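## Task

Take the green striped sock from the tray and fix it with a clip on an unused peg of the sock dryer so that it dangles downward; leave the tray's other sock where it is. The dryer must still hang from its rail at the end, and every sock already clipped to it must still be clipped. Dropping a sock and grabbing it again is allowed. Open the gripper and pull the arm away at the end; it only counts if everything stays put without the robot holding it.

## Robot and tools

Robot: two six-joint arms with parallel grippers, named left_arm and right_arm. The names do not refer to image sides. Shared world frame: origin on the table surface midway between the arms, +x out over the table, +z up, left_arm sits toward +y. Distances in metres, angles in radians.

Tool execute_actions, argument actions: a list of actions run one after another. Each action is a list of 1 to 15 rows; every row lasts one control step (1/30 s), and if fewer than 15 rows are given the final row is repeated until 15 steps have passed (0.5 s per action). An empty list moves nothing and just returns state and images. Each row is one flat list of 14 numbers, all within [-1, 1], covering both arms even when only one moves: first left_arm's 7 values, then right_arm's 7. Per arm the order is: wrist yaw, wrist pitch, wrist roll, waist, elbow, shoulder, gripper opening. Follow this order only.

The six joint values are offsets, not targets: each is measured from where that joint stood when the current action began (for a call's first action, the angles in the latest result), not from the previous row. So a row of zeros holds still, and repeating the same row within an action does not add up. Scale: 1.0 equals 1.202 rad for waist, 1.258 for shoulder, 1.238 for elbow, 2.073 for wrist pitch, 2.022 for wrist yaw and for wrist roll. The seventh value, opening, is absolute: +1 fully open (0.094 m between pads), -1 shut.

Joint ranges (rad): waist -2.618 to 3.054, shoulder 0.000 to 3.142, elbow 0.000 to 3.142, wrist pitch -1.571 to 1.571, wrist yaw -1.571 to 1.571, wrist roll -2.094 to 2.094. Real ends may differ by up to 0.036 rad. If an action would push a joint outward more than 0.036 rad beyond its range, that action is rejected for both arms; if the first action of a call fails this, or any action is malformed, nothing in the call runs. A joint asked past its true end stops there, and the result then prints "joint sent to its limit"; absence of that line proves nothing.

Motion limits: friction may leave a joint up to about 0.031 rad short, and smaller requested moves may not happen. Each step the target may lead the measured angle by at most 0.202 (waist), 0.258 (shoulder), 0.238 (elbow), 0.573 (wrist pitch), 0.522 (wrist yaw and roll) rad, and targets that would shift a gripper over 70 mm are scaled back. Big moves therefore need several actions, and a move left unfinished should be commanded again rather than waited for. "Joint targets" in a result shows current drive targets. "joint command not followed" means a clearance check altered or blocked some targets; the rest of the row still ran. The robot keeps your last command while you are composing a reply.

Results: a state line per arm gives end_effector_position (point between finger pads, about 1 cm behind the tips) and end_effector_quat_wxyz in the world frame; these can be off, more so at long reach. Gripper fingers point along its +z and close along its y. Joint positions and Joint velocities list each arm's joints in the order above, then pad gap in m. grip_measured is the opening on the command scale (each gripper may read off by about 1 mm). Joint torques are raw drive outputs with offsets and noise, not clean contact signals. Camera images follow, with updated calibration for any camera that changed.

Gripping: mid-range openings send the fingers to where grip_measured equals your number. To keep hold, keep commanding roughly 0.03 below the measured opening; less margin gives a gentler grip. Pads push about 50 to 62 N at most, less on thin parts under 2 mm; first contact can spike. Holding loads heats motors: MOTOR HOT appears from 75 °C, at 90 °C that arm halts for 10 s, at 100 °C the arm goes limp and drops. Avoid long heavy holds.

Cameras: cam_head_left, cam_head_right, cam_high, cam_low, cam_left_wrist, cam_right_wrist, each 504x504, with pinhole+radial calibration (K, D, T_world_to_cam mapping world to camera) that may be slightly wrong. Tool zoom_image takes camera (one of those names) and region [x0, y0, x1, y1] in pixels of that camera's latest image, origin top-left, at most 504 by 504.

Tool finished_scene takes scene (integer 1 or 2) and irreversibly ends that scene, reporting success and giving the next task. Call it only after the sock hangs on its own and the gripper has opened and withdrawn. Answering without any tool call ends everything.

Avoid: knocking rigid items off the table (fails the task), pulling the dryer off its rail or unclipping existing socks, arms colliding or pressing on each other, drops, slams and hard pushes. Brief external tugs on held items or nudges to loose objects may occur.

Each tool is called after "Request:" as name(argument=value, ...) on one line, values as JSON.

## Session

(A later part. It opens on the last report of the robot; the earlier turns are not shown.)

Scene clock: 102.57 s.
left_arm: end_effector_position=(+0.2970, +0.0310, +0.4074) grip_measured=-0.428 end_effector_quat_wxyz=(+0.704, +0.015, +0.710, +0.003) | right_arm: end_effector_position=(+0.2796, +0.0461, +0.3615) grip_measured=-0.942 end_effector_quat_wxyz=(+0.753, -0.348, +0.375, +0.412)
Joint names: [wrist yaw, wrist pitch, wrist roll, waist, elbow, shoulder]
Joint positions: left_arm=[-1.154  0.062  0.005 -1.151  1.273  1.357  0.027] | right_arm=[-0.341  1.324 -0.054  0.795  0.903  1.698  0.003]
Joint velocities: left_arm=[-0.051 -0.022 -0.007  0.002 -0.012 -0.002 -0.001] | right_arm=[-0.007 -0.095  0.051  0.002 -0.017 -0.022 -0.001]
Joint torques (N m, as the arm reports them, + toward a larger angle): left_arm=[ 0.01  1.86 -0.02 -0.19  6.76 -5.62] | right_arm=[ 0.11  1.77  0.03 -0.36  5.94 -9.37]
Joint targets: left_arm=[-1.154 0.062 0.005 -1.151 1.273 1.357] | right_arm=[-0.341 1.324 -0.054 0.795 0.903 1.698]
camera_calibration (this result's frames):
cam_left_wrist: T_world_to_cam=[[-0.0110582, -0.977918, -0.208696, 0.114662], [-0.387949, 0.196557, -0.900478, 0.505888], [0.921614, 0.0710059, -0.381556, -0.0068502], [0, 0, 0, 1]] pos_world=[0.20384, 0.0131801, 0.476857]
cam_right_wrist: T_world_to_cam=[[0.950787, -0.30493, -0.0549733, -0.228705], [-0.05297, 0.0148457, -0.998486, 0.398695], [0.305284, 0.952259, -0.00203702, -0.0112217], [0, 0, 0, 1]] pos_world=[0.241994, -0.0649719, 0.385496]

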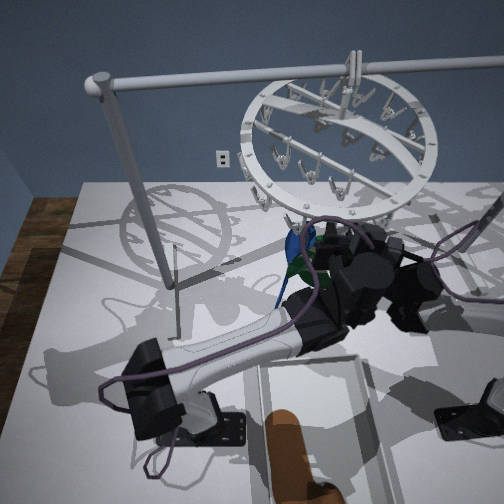

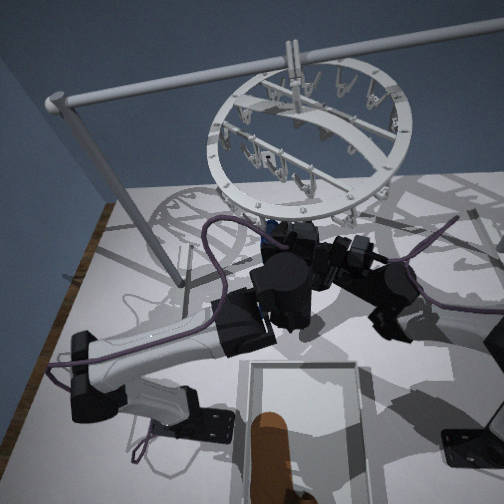

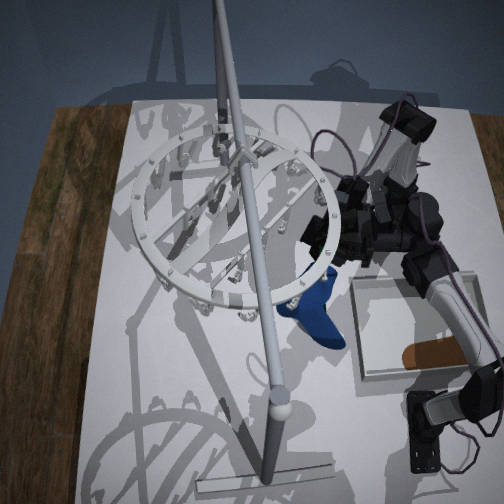

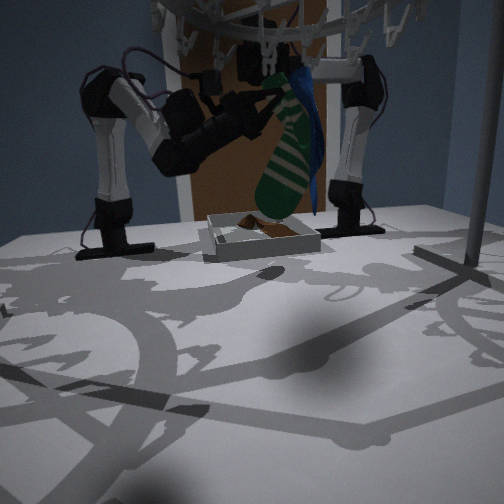

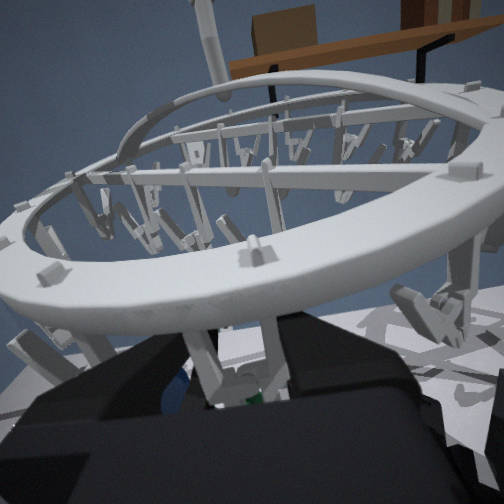

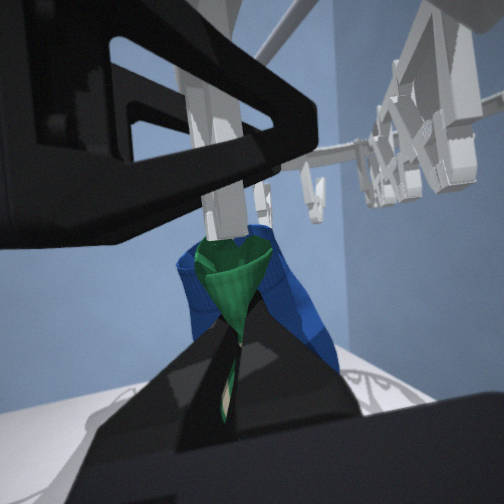

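Request:
execute_actions(actions=[[[0,0,0,0,0,0,-0.5,0,-0.035,0,0.023,0,0,-1]],[[0,0,0,0,0,0,-0.5,0,0,0,0,0.055,0,-1]],[[0,0,0,0,0,0,-0.5,0,0,0,0,0,0,-1]]])

Request:
zoom_image(camera="cam_low", region=[220,30,320,130])

Request:
zoom_image(camera="cam_right_wrist", region=[140,120,340,320])

Scene clock: 107.77 s.
left_arm: end_effector_position=(+0.2970, +0.0310, +0.4074) grip_measured=-0.428 end_effector_quat_wxyz=(+0.704, +0.015, +0.710, +0.003) | right_arm: end_effector_position=(+0.2772, +0.0596, +0.3642) grip_measured=-0.942 end_effector_quat_wxyz=(+0.740, -0.358, +0.385, +0.420)
Joint names: [wrist yaw, wrist pitch, wrist roll, waist, elbow, shoulder]
Joint positions: left_arm=[-1.154  0.062  0.005 -1.151  1.273  1.357  0.027] | right_arm=[-0.341  1.246 -0.054  0.817  0.949  1.7    0.003]
Joint velocities: left_arm=[ 0.037 -0.051 -0.11  -0.012 -0.022  0.032 -0.001] | right_arm=[ 0.095  0.037 -0.007  0.002  0.002  0.007  0.   ]
Joint torques (N m, as the arm reports them, + toward a larger angle): left_arm=[-0.04  1.83 -0.07 -0.19  6.75 -5.48] | right_arm=[ 0.12  1.82  0.03 -0.36  6.06 -9.59]
Joint targets: left_arm=[-1.154 0.062 0.005 -1.151 1.273 1.357] | right_arm=[-0.341 1.247 -0.054 0.817 0.949 1.700]
camera_calibration (this result's frames):
cam_left_wrist: T_world_to_cam=[[-0.0110582, -0.977918, -0.208696, 0.114662], [-0.387949, 0.196557, -0.900478, 0.505888], [0.921614, 0.0710059, -0.381556, -0.0068502], [0, 0, 0, 1]] pos_world=[0.20384, 0.0131801, 0.476857]
cam_right_wrist: T_world_to_cam=[[0.955881, -0.285726, -0.0682099, -0.219961], [-0.074749, -0.0120291, -0.99713, 0.408167], [0.284086, 0.958236, -0.0328561, -0.00659997], [0, 0, 0, 1]] pos_world=[0.242641, -0.0516143, 0.391775]

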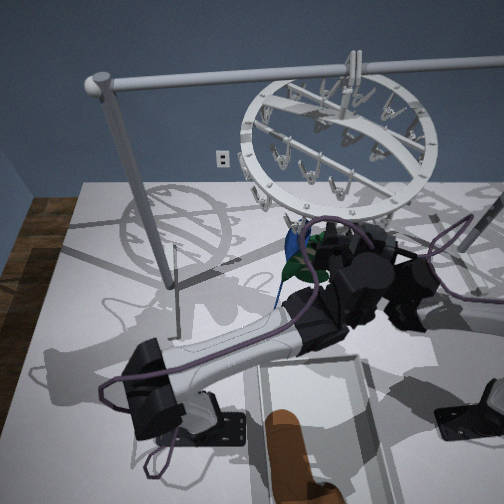

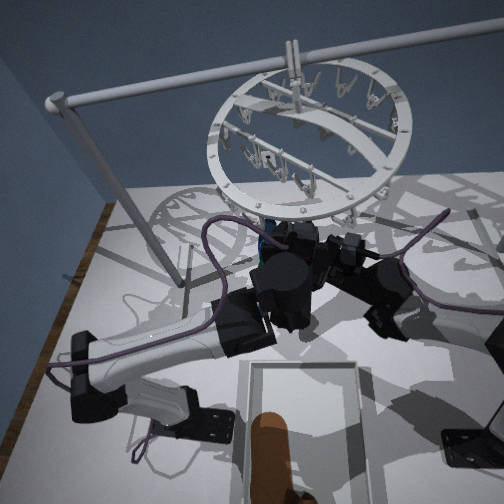

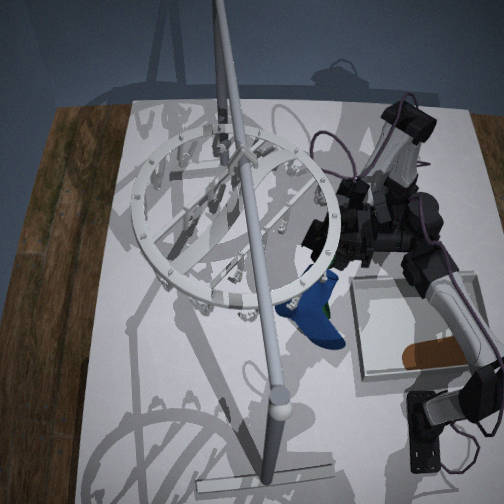

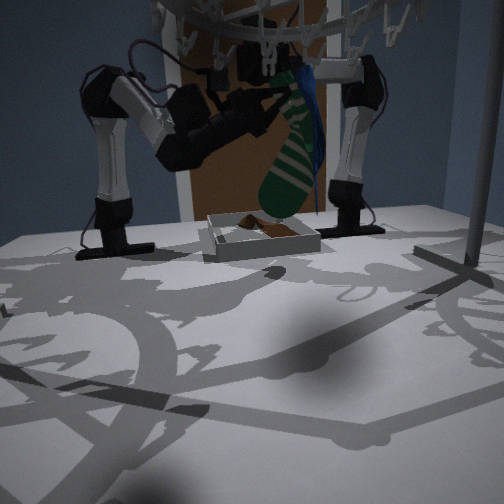

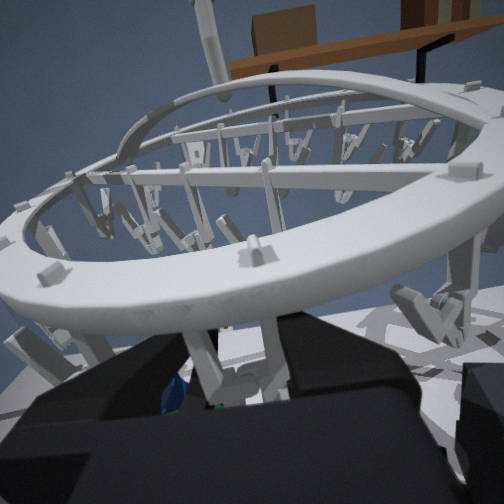

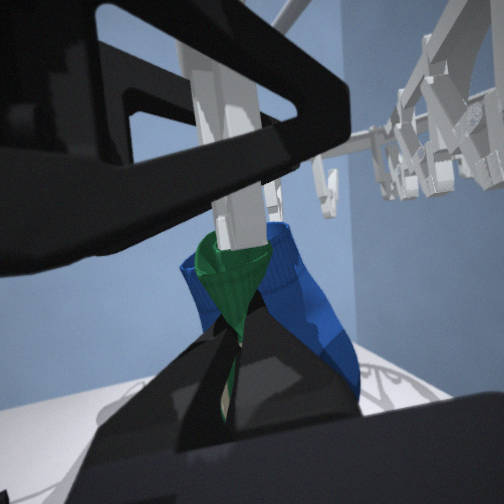

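Region (220, 30, 320, 130) of cam_low's 504x504 image, scaled by 5.040, with more detail than that image has.

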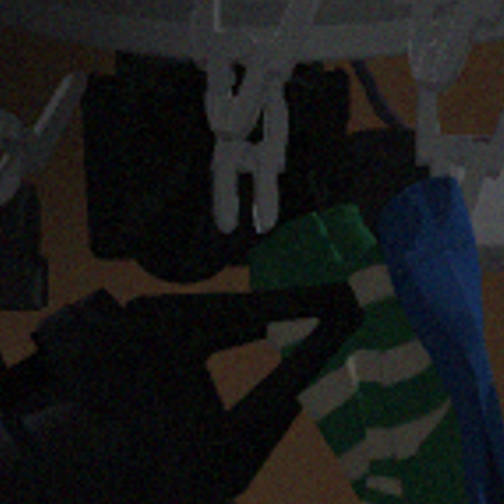

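Region (140, 120, 340, 320) of cam_right_wrist's 504x504 image, scaled by 2.520, with more detail than that image has.

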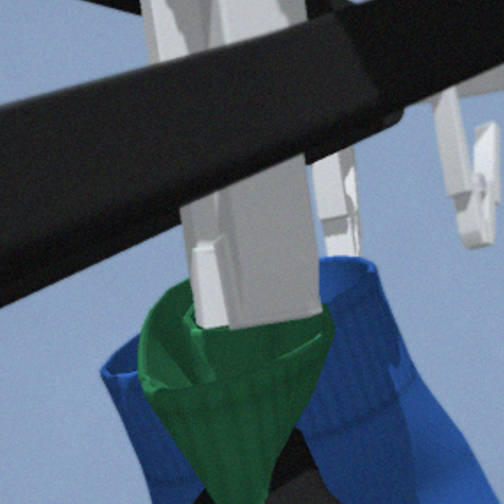

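Request:
execute_actions(actions=[[[0,0,0,0,0,0,-0.5,0,0.005,0,-0.016,0,0,-1]],[[0,0,0,0,0,0,-0.5,0,0.005,0,0,0.048,0,-1]],[[0,0,0,0,0,0,-0.5,0,0,0,0,0,0,-1]]])

Request:
zoom_image(camera="cam_low", region=[220,30,320,130])

Request:
zoom_image(camera="cam_right_wrist", region=[140,150,340,350])

Scene clock: 112.60 s.
left_arm: end_effector_position=(+0.2970, +0.0310, +0.4074) grip_measured=-0.428 end_effector_quat_wxyz=(+0.704, +0.015, +0.710, +0.003) | right_arm: end_effector_position=(+0.2829, +0.0569, +0.3784) grip_measured=-0.942 end_effector_quat_wxyz=(+0.751, -0.350, +0.375, +0.416)
Joint names: [wrist yaw, wrist pitch, wrist roll, waist, elbow, shoulder]
Joint positions: left_arm=[-1.154  0.062  0.005 -1.151  1.273  1.357  0.027] | right_arm=[-0.341  1.243 -0.054  0.804  0.985  1.701  0.003]
Joint velocities: left_arm=[ 0.051  0.007  0.081 -0.002  0.002  0.017 -0.001] | right_arm=[-0.066  0.051 -0.007  0.002  0.007  0.012 -0.002]
Joint torques (N m, as the arm reports them, + toward a larger angle): left_arm=[-0.06  1.83 -0.03 -0.05  6.86 -5.59] | right_arm=[ 0.12  1.77  0.03 -0.37  6.15 -9.7 ]
Joint targets: left_arm=[-1.154 0.062 0.005 -1.151 1.273 1.357] | right_arm=[-0.341 1.244 -0.054 0.804 0.985 1.701]
camera_calibration (this result's frames):
cam_left_wrist: T_world_to_cam=[[-0.0110582, -0.977918, -0.208696, 0.114662], [-0.387949, 0.196557, -0.900478, 0.505888], [0.921614, 0.0710059, -0.381556, -0.0068502], [0, 0, 0, 1]] pos_world=[0.20384, 0.0131801, 0.476857]
cam_right_wrist: T_world_to_cam=[[0.953478, -0.296237, -0.055894, -0.228535], [-0.0544815, 0.013028, -0.99843, 0.416037], [0.2965, 0.955026, -0.00371752, -0.0194714], [0, 0, 0, 1]] pos_world=[0.246342, -0.0545248, 0.402538]

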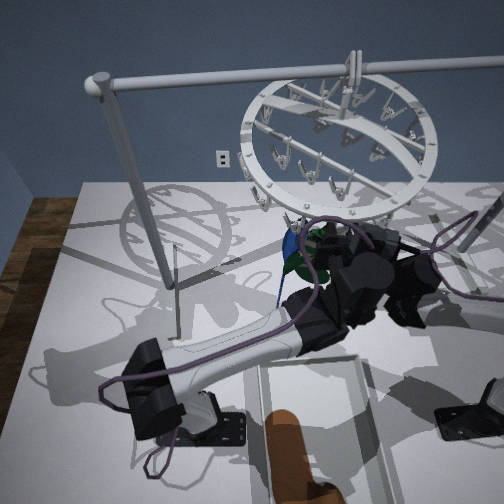

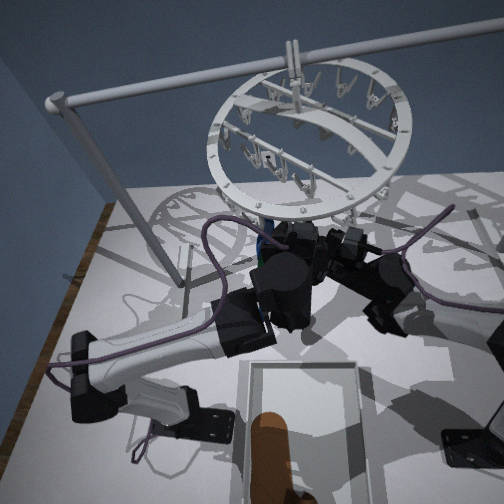

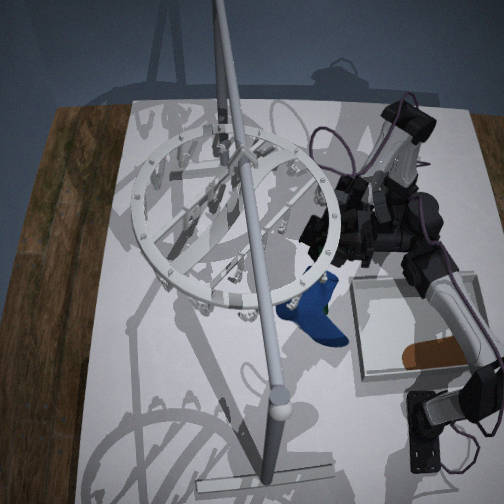

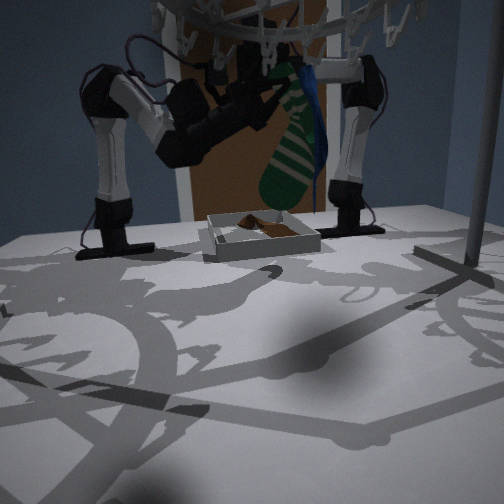

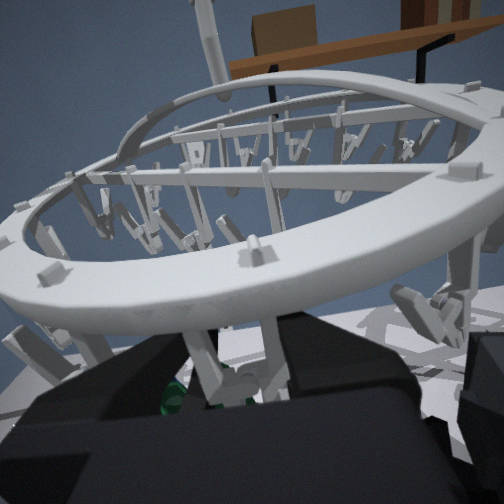

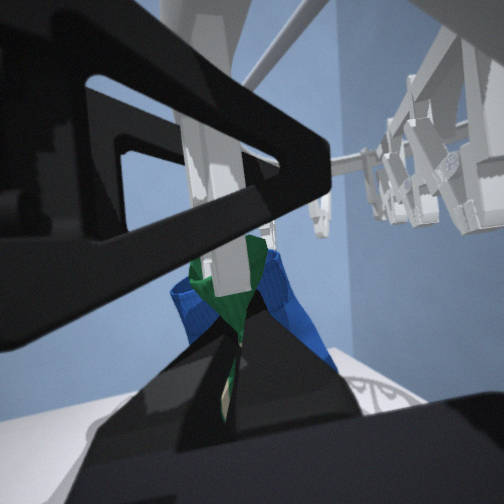

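Region (220, 30, 320, 130) of cam_low's 504x504 image, scaled by 5.040, with more detail than that image has.

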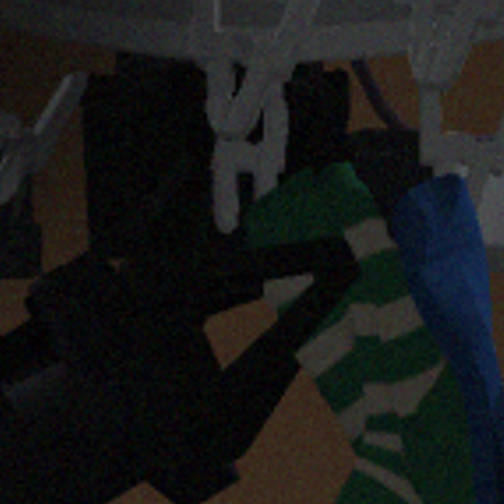

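Region (140, 150, 340, 350) of cam_right_wrist's 504x504 image, scaled by 2.520, with more detail than that image has.

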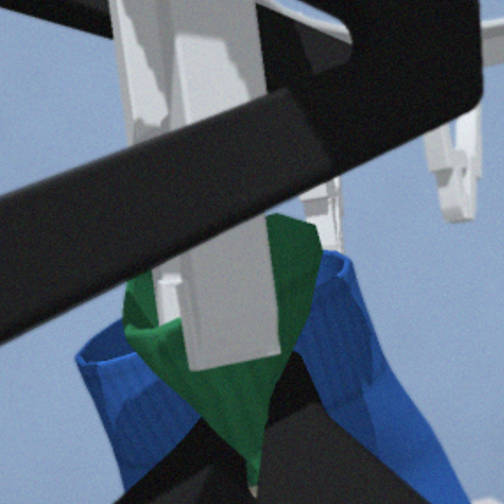

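In. A few mm higher, then release the peg.

Request:
execute_actions(actions=[[[0,0,0,0,0,0,-0.5,0,0.004,0,0,0.027,0,-1]],[[0,0,0,0,0,0,-0.25,0,0,0,0,0,0,-1]],[[0,0,0,0,0,0,0.1,0,0,0,0,0,0,-1]]])

Request:
zoom_image(camera="cam_low", region=[220,30,320,130])

Scene clock: 116.40 s.
left_arm: end_effector_position=(+0.2970, +0.0312, +0.4074) grip_measured=+0.098 end_effector_quat_wxyz=(+0.704, +0.014, +0.710, +0.004) | right_arm: end_effector_position=(+0.2830, +0.0570, +0.3781) grip_measured=-0.942 end_effector_quat_wxyz=(+0.751, -0.350, +0.375, +0.416)
Joint names: [wrist yaw, wrist pitch, wrist roll, waist, elbow, shoulder]
Joint positions: left_arm=[-1.155  0.062  0.005 -1.151  1.273  1.357  0.052] | right_arm=[-0.341  1.242 -0.054  0.804  0.985  1.701  0.003]
Joint velocities: left_arm=[ 0.022 -0.022  0.066 -0.002  0.012  0.002  0.001] | right_arm=[ 0.007  0.022 -0.095 -0.012 -0.002  0.007 -0.001]
Joint torques (N m, as the arm reports them, + toward a larger angle): left_arm=[-0.06  1.84 -0.03 -0.22  6.79 -5.48] | right_arm=[ 0.12  1.8   0.03 -0.37  6.14 -9.71]
Joint targets: left_arm=[-1.154 0.062 0.005 -1.151 1.273 1.357] | right_arm=[-0.341 1.243 -0.054 0.804 0.985 1.701]
camera_calibration (this result's frames):
cam_left_wrist: T_world_to_cam=[[-0.00993446, -0.977928, -0.208706, 0.114525], [-0.388153, 0.196122, -0.900485, 0.505931], [0.921541, 0.0720641, -0.381534, -0.00688581], [0, 0, 0, 1]] pos_world=[0.203862, 0.0132696, 0.476858]
cam_right_wrist: T_world_to_cam=[[0.953436, -0.296286, -0.0563402, -0.228417], [-0.0552197, 0.0121559, -0.9984, 0.416055], [0.296497, 0.955022, -0.00477097, -0.0191977], [0, 0, 0, 1]] pos_world=[0.246448, -0.0544001, 0.402429]

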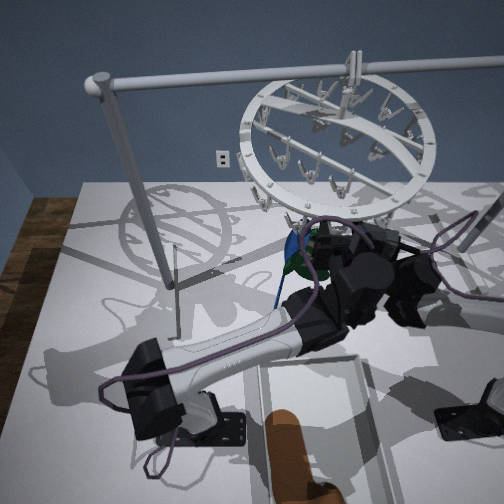

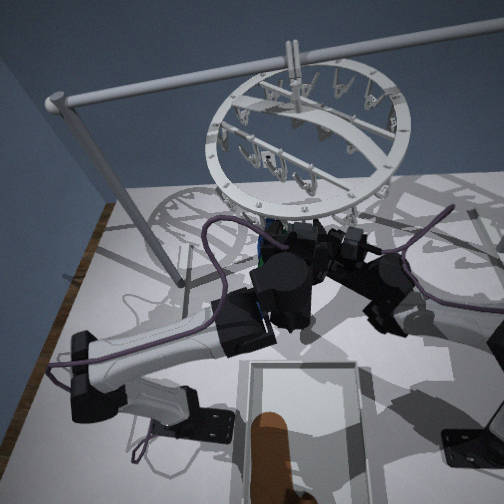

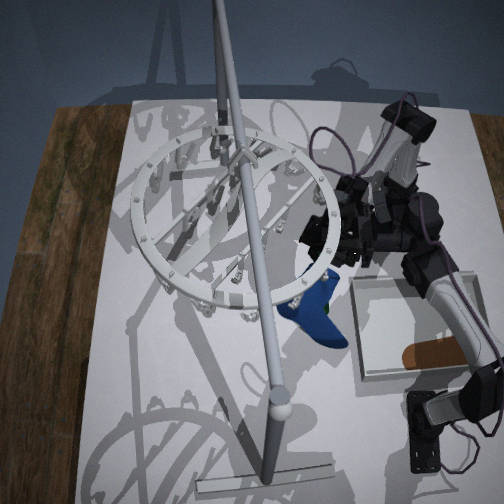

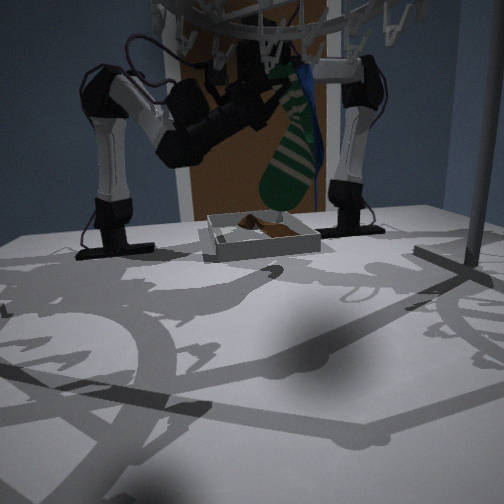

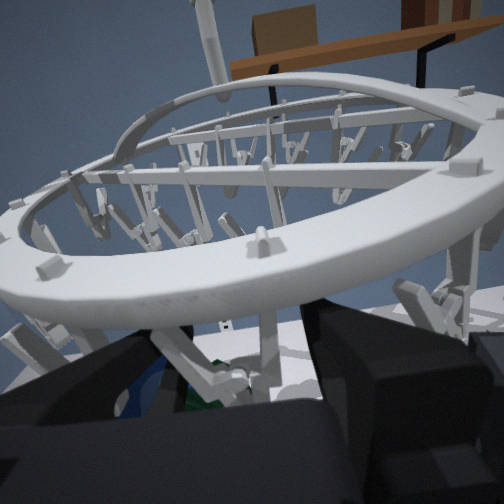

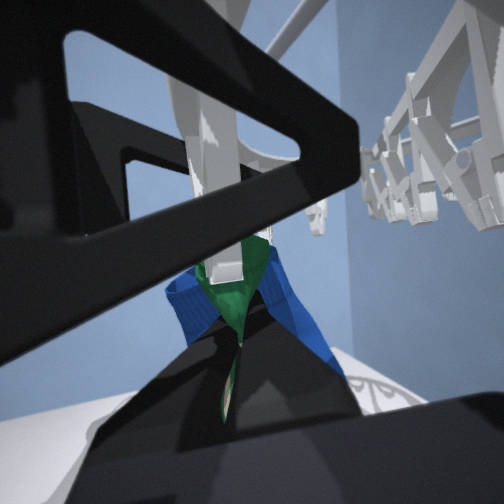

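Region (220, 30, 320, 130) of cam_low's 504x504 image, scaled by 5.040, with more detail than that image has.

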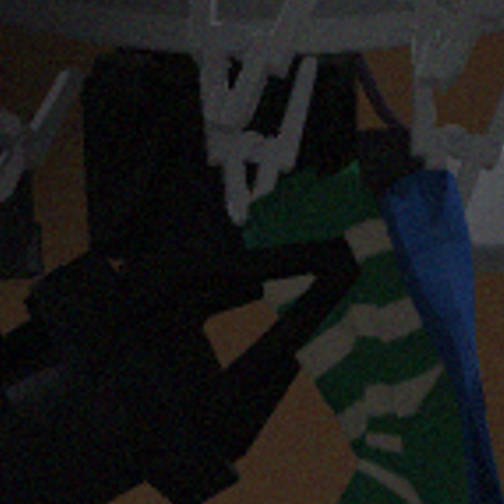

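Too shallow; reopen and raise further.

Request:
execute_actions(actions=[[[0,0,0,0,0,0,-0.3,0,0,0,0,0,0,-1]],[[0,0,0,0,0,0,-0.3,0,0,0,0,0.036,0,-1]],[[0,0,0,0,0,0,-0.1,0,0,0,0,0,0,-1]],[[0,0,0,0,0,0,0.2,0,0,0,0,0,0,-1]]])

Request:
zoom_image(camera="cam_low", region=[220,30,320,130])

Scene clock: 121.40 s.
left_arm: end_effector_position=(+0.2970, +0.0312, +0.4074) grip_measured=+0.198 end_effector_quat_wxyz=(+0.704, +0.014, +0.710, +0.004) | right_arm: end_effector_position=(+0.2834, +0.0575, +0.3847) grip_measured=-0.942 end_effector_quat_wxyz=(+0.754, -0.349, +0.370, +0.416)
Joint names: [wrist yaw, wrist pitch, wrist roll, waist, elbow, shoulder]
Joint positions: left_arm=[-1.155  0.062  0.005 -1.151  1.273  1.357  0.056] | right_arm=[-0.341  1.235 -0.054  0.804  1.003  1.701  0.003]
Joint velocities: left_arm=[-0.007 -0.037 -0.007 -0.007 -0.002 -0.012 -0.   ] | right_arm=[-0.081  0.007  0.081  0.002 -0.007  0.007 -0.001]
Joint torques (N m, as the arm reports them, + toward a larger angle): left_arm=[-0.08  1.86 -0.03 -0.13  6.69 -5.48] | right_arm=[ 0.12  1.77  0.03 -0.38  6.21 -9.77]
Joint targets: left_arm=[-1.155 0.062 0.005 -1.151 1.273 1.357] | right_arm=[-0.341 1.237 -0.054 0.804 1.003 1.701]
camera_calibration (this result's frames):
cam_left_wrist: T_world_to_cam=[[-0.00955988, -0.977931, -0.20871, 0.11448], [-0.388221, 0.195977, -0.900488, 0.505945], [0.921517, 0.0724168, -0.381526, -0.00689765], [0, 0, 0, 1]] pos_world=[0.203869, 0.0132994, 0.476859]
cam_right_wrist: T_world_to_cam=[[0.953836, -0.295813, -0.051875, -0.2302], [-0.0478366, 0.020878, -0.998637, 0.4201], [0.296493, 0.955018, 0.00576353, -0.0239102], [0, 0, 0, 1]] pos_world=[0.246759, -0.0540325, 0.407723]

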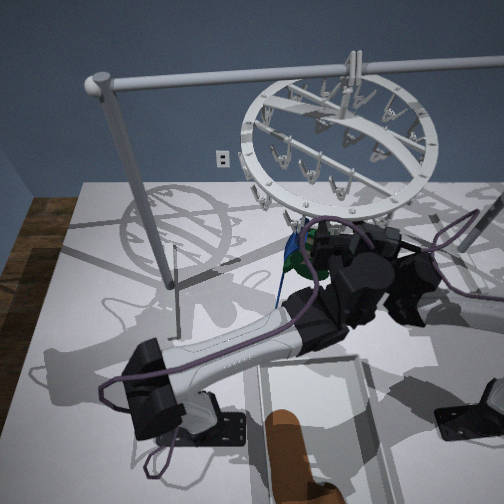

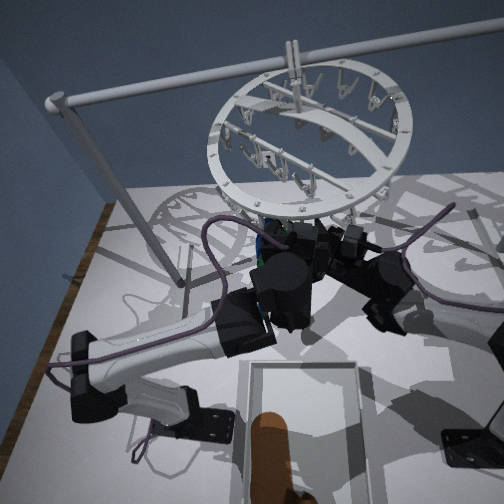

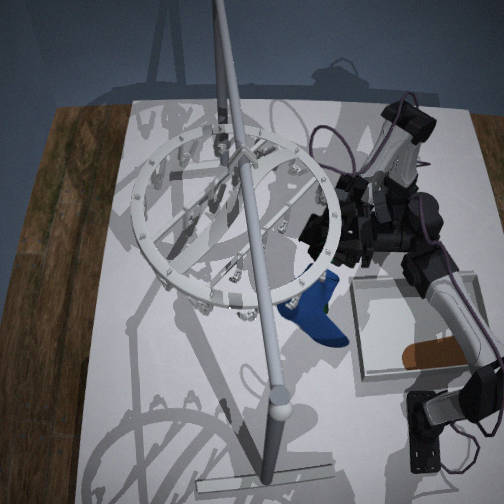

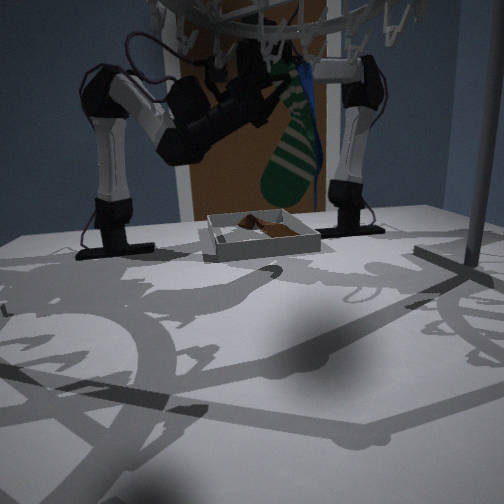

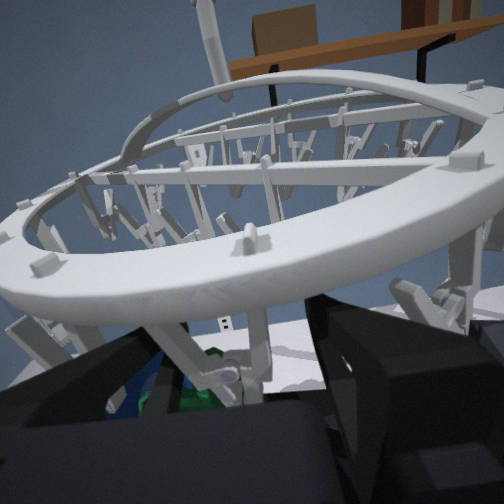

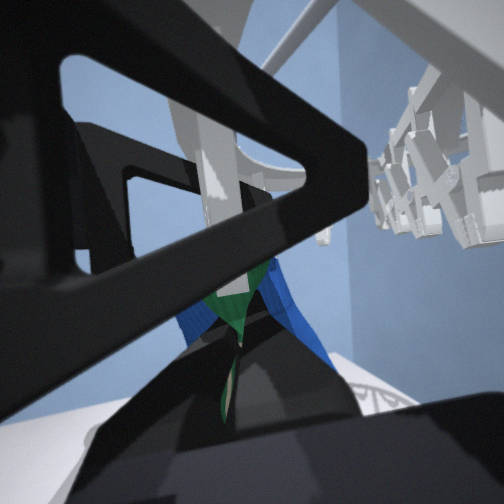

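Region (220, 30, 320, 130) of cam_low's 504x504 image, scaled by 5.040, with more detail than that image has.

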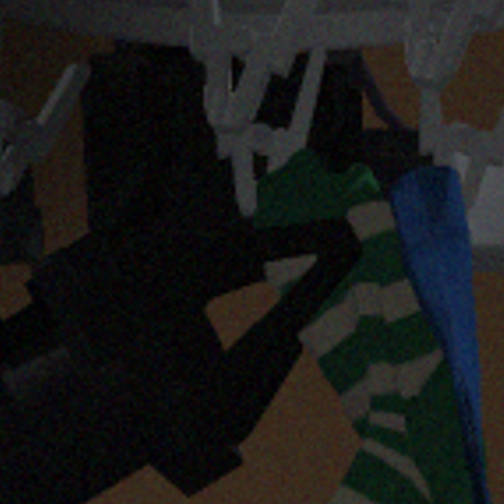

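Request:
execute_actions(actions=[[[0,0,0,0,0,0,0.45,0,0,0,0,0,0,-1]],[[0,-0.02,0,-0.08,-0.05,-0.08,0.45,0,0,0,0,0,0,-1]],[[0,-0.02,0,-0.1,-0.03,-0.08,0.45,0,0,0,0,0,0,-0.5]],[[0,0,0,-0.15,0,-0.15,0.45,0,0,0,0,-0.06,0,0.2]],[[0,0,0,-0.1,0,-0.2,0.45,0,0,0,-0.03,-0.17,-0.15,0.2]],[[0,0,0,0,0,-0.2,0.45,0,-0.05,0,-0.03,-0.17,-0.2,0.2]],[[0,0,0,0,0,0,0.45,0,-0.15,0,0,-0.15,-0.3,0.2]],[[0,0,0,0,0,0,0.45,0,-0.2,0,0,-0.1,-0.3,0.2]]])

Request:
zoom_image(camera="cam_low", region=[220,30,320,130])

Scene clock: 129.20 s.
left_arm: end_effector_position=(+0.1679, +0.2695, +0.5417) grip_measured=+0.448 end_effector_quat_wxyz=(+0.675, -0.101, +0.587, -0.436) | right_arm: end_effector_position=(+0.1638, -0.1110, +0.2791) grip_measured=+0.198 end_effector_quat_wxyz=(+0.664, -0.380, +0.522, +0.378)
Joint names: [wrist yaw, wrist pitch, wrist roll, waist, elbow, shoulder]
Joint positions: left_arm=[-1.152  0.016  0.005 -1.652  1.211  0.432  0.068] | right_arm=[-0.334  0.437 -0.054  0.745  0.25   0.51   0.056]
Joint velocities: left_arm=[-0.037 -0.051  0.081  0.002  0.002  0.012 -0.   ] | right_arm=[ 0.051 -0.198 -0.081 -0.007  0.002 -0.017 -0.001]
Joint torques (N m, as the arm reports them, + toward a larger angle): left_arm=[ 0.35  0.94  0.04 -0.13  3.23  5.66] | right_arm=[ 0.04  2.15  0.03 -0.36  6.35  0.37]
Joint targets: left_arm=[-1.152 0.016 0.005 -1.652 1.211 0.432] | right_arm=[-0.336 0.420 -0.054 0.745 0.239 0.508]
camera_calibration (this result's frames):
cam_left_wrist: T_world_to_cam=[[-0.467895, -0.721567, 0.510309, -0.00731887], [-0.32126, -0.39905, -0.858808, 0.656581], [0.823326, -0.565774, -0.0450972, 0.152237], [0, 0, 0, 1]] pos_world=[0.0821677, 0.342859, 0.574477]
cam_right_wrist: T_world_to_cam=[[0.90187, -0.389314, -0.187258, -0.13546], [-0.291138, -0.227477, -0.929243, 0.305425], [0.31917, 0.892574, -0.318499, 0.252983], [0, 0, 0, 1]] pos_world=[0.130344, -0.209065, 0.339023]

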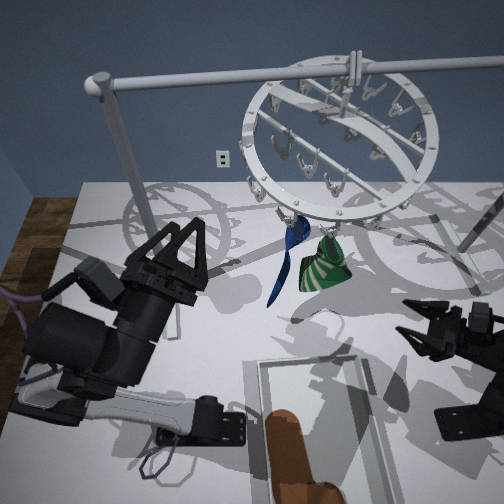

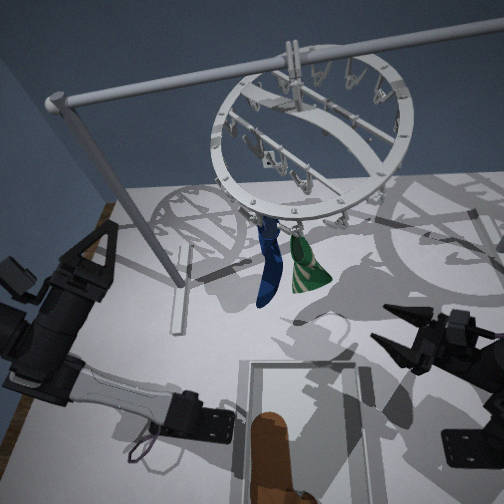

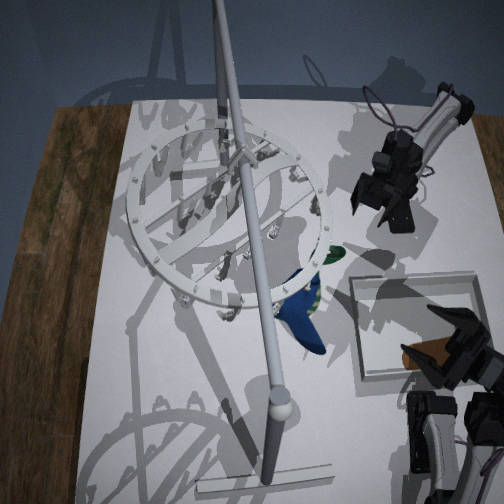

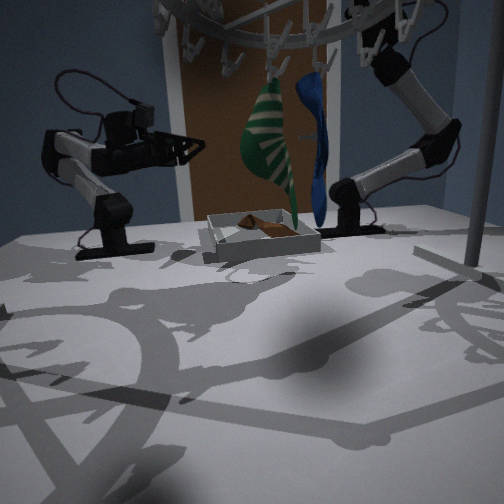

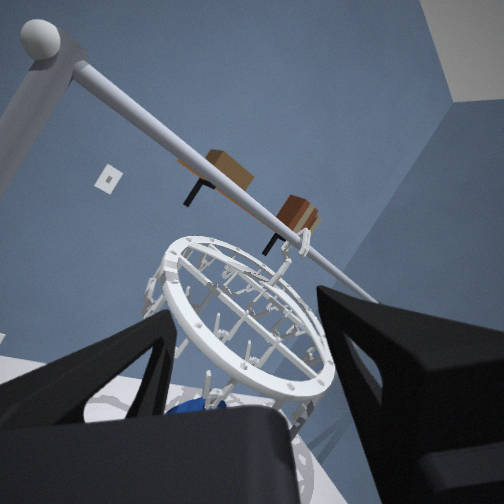

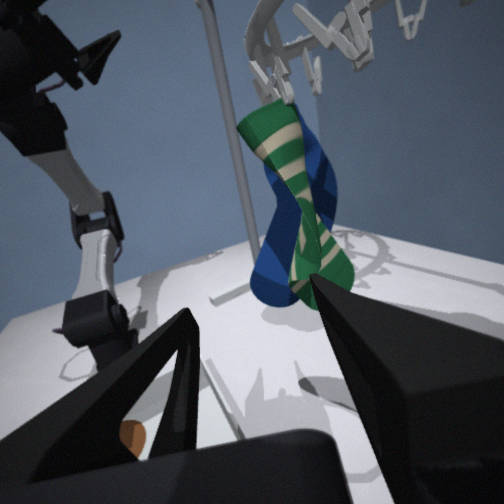

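Region (220, 30, 320, 130) of cam_low's 504x504 image, scaled by 5.040, with more detail than that image has.

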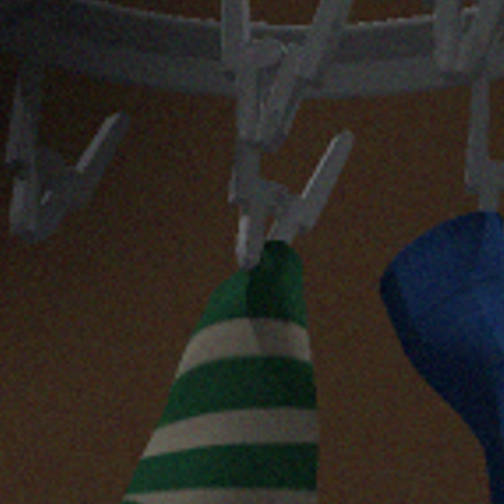

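Request:
execute_actions(actions=[])

Scene clock: 130.07 s.
left_arm: end_effector_position=(+0.1679, +0.2695, +0.5417) grip_measured=+0.448 end_effector_quat_wxyz=(+0.675, -0.101, +0.587, -0.436) | right_arm: end_effector_position=(+0.1642, -0.1106, +0.2759) grip_measured=+0.198 end_effector_quat_wxyz=(+0.659, -0.382, +0.527, +0.377)
Joint names: [wrist yaw, wrist pitch, wrist roll, waist, elbow, shoulder]
Joint positions: left_arm=[-1.152  0.016  0.005 -1.652  1.211  0.432  0.068] | right_arm=[-0.334  0.424 -0.054  0.745  0.25   0.51   0.056]
Joint velocities: left_arm=[-0.007 -0.066  0.022 -0.002  0.012  0.007 -0.   ] | right_arm=[-0.007 -0.037 -0.007 -0.002 -0.012 -0.022 -0.001]
Joint torques (N m, as the arm reports them, + toward a larger angle): left_arm=[ 0.36  0.95  0.03 -0.17  3.17  5.64] | right_arm=[ 0.04  2.14  0.02 -0.36  6.34  0.32]
Joint targets: left_arm=[-1.152 0.016 0.005 -1.652 1.211 0.432] | right_arm=[-0.336 0.420 -0.054 0.745 0.239 0.508]
camera_calibration (this result's frames):
cam_left_wrist: T_world_to_cam=[[-0.467895, -0.721567, 0.510309, -0.00731887], [-0.32126, -0.39905, -0.858808, 0.656581], [0.823326, -0.565774, -0.0450972, 0.152237], [0, 0, 0, 1]] pos_world=[0.0821677, 0.342859, 0.574477]
cam_right_wrist: T_world_to_cam=[[0.900072, -0.391198, -0.191922, -0.134873], [-0.299923, -0.236685, -0.924135, 0.301668], [0.316095, 0.889351, -0.330363, 0.254909], [0, 0, 0, 1]] pos_world=[0.131297, -0.208065, 0.337109]

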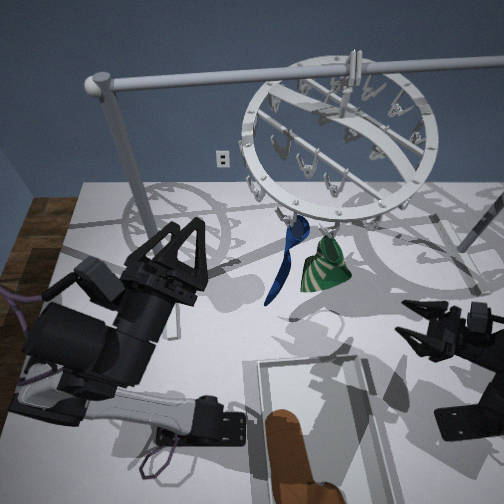

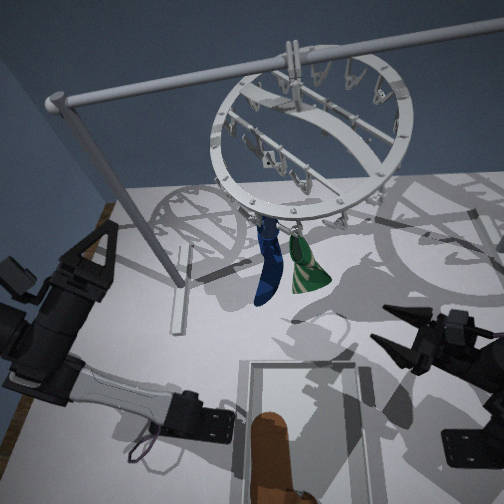

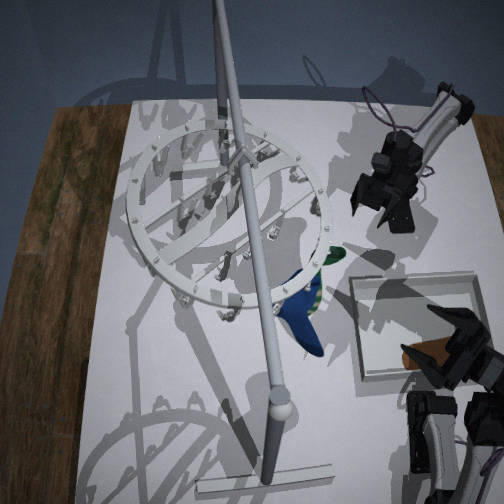

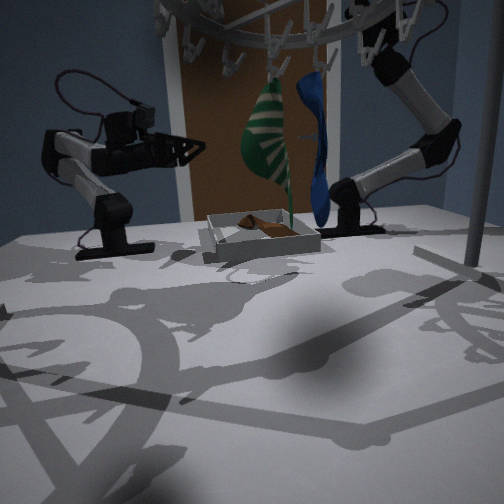

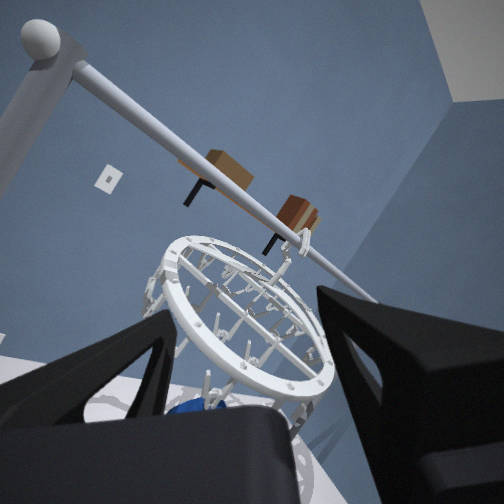

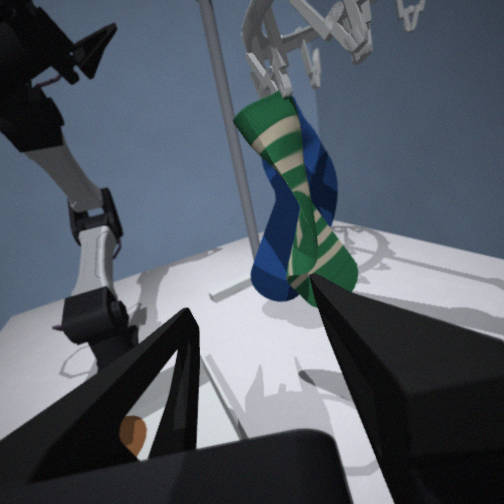

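Request:
finished_scene(scene=1)

The scene is finished: the task was done.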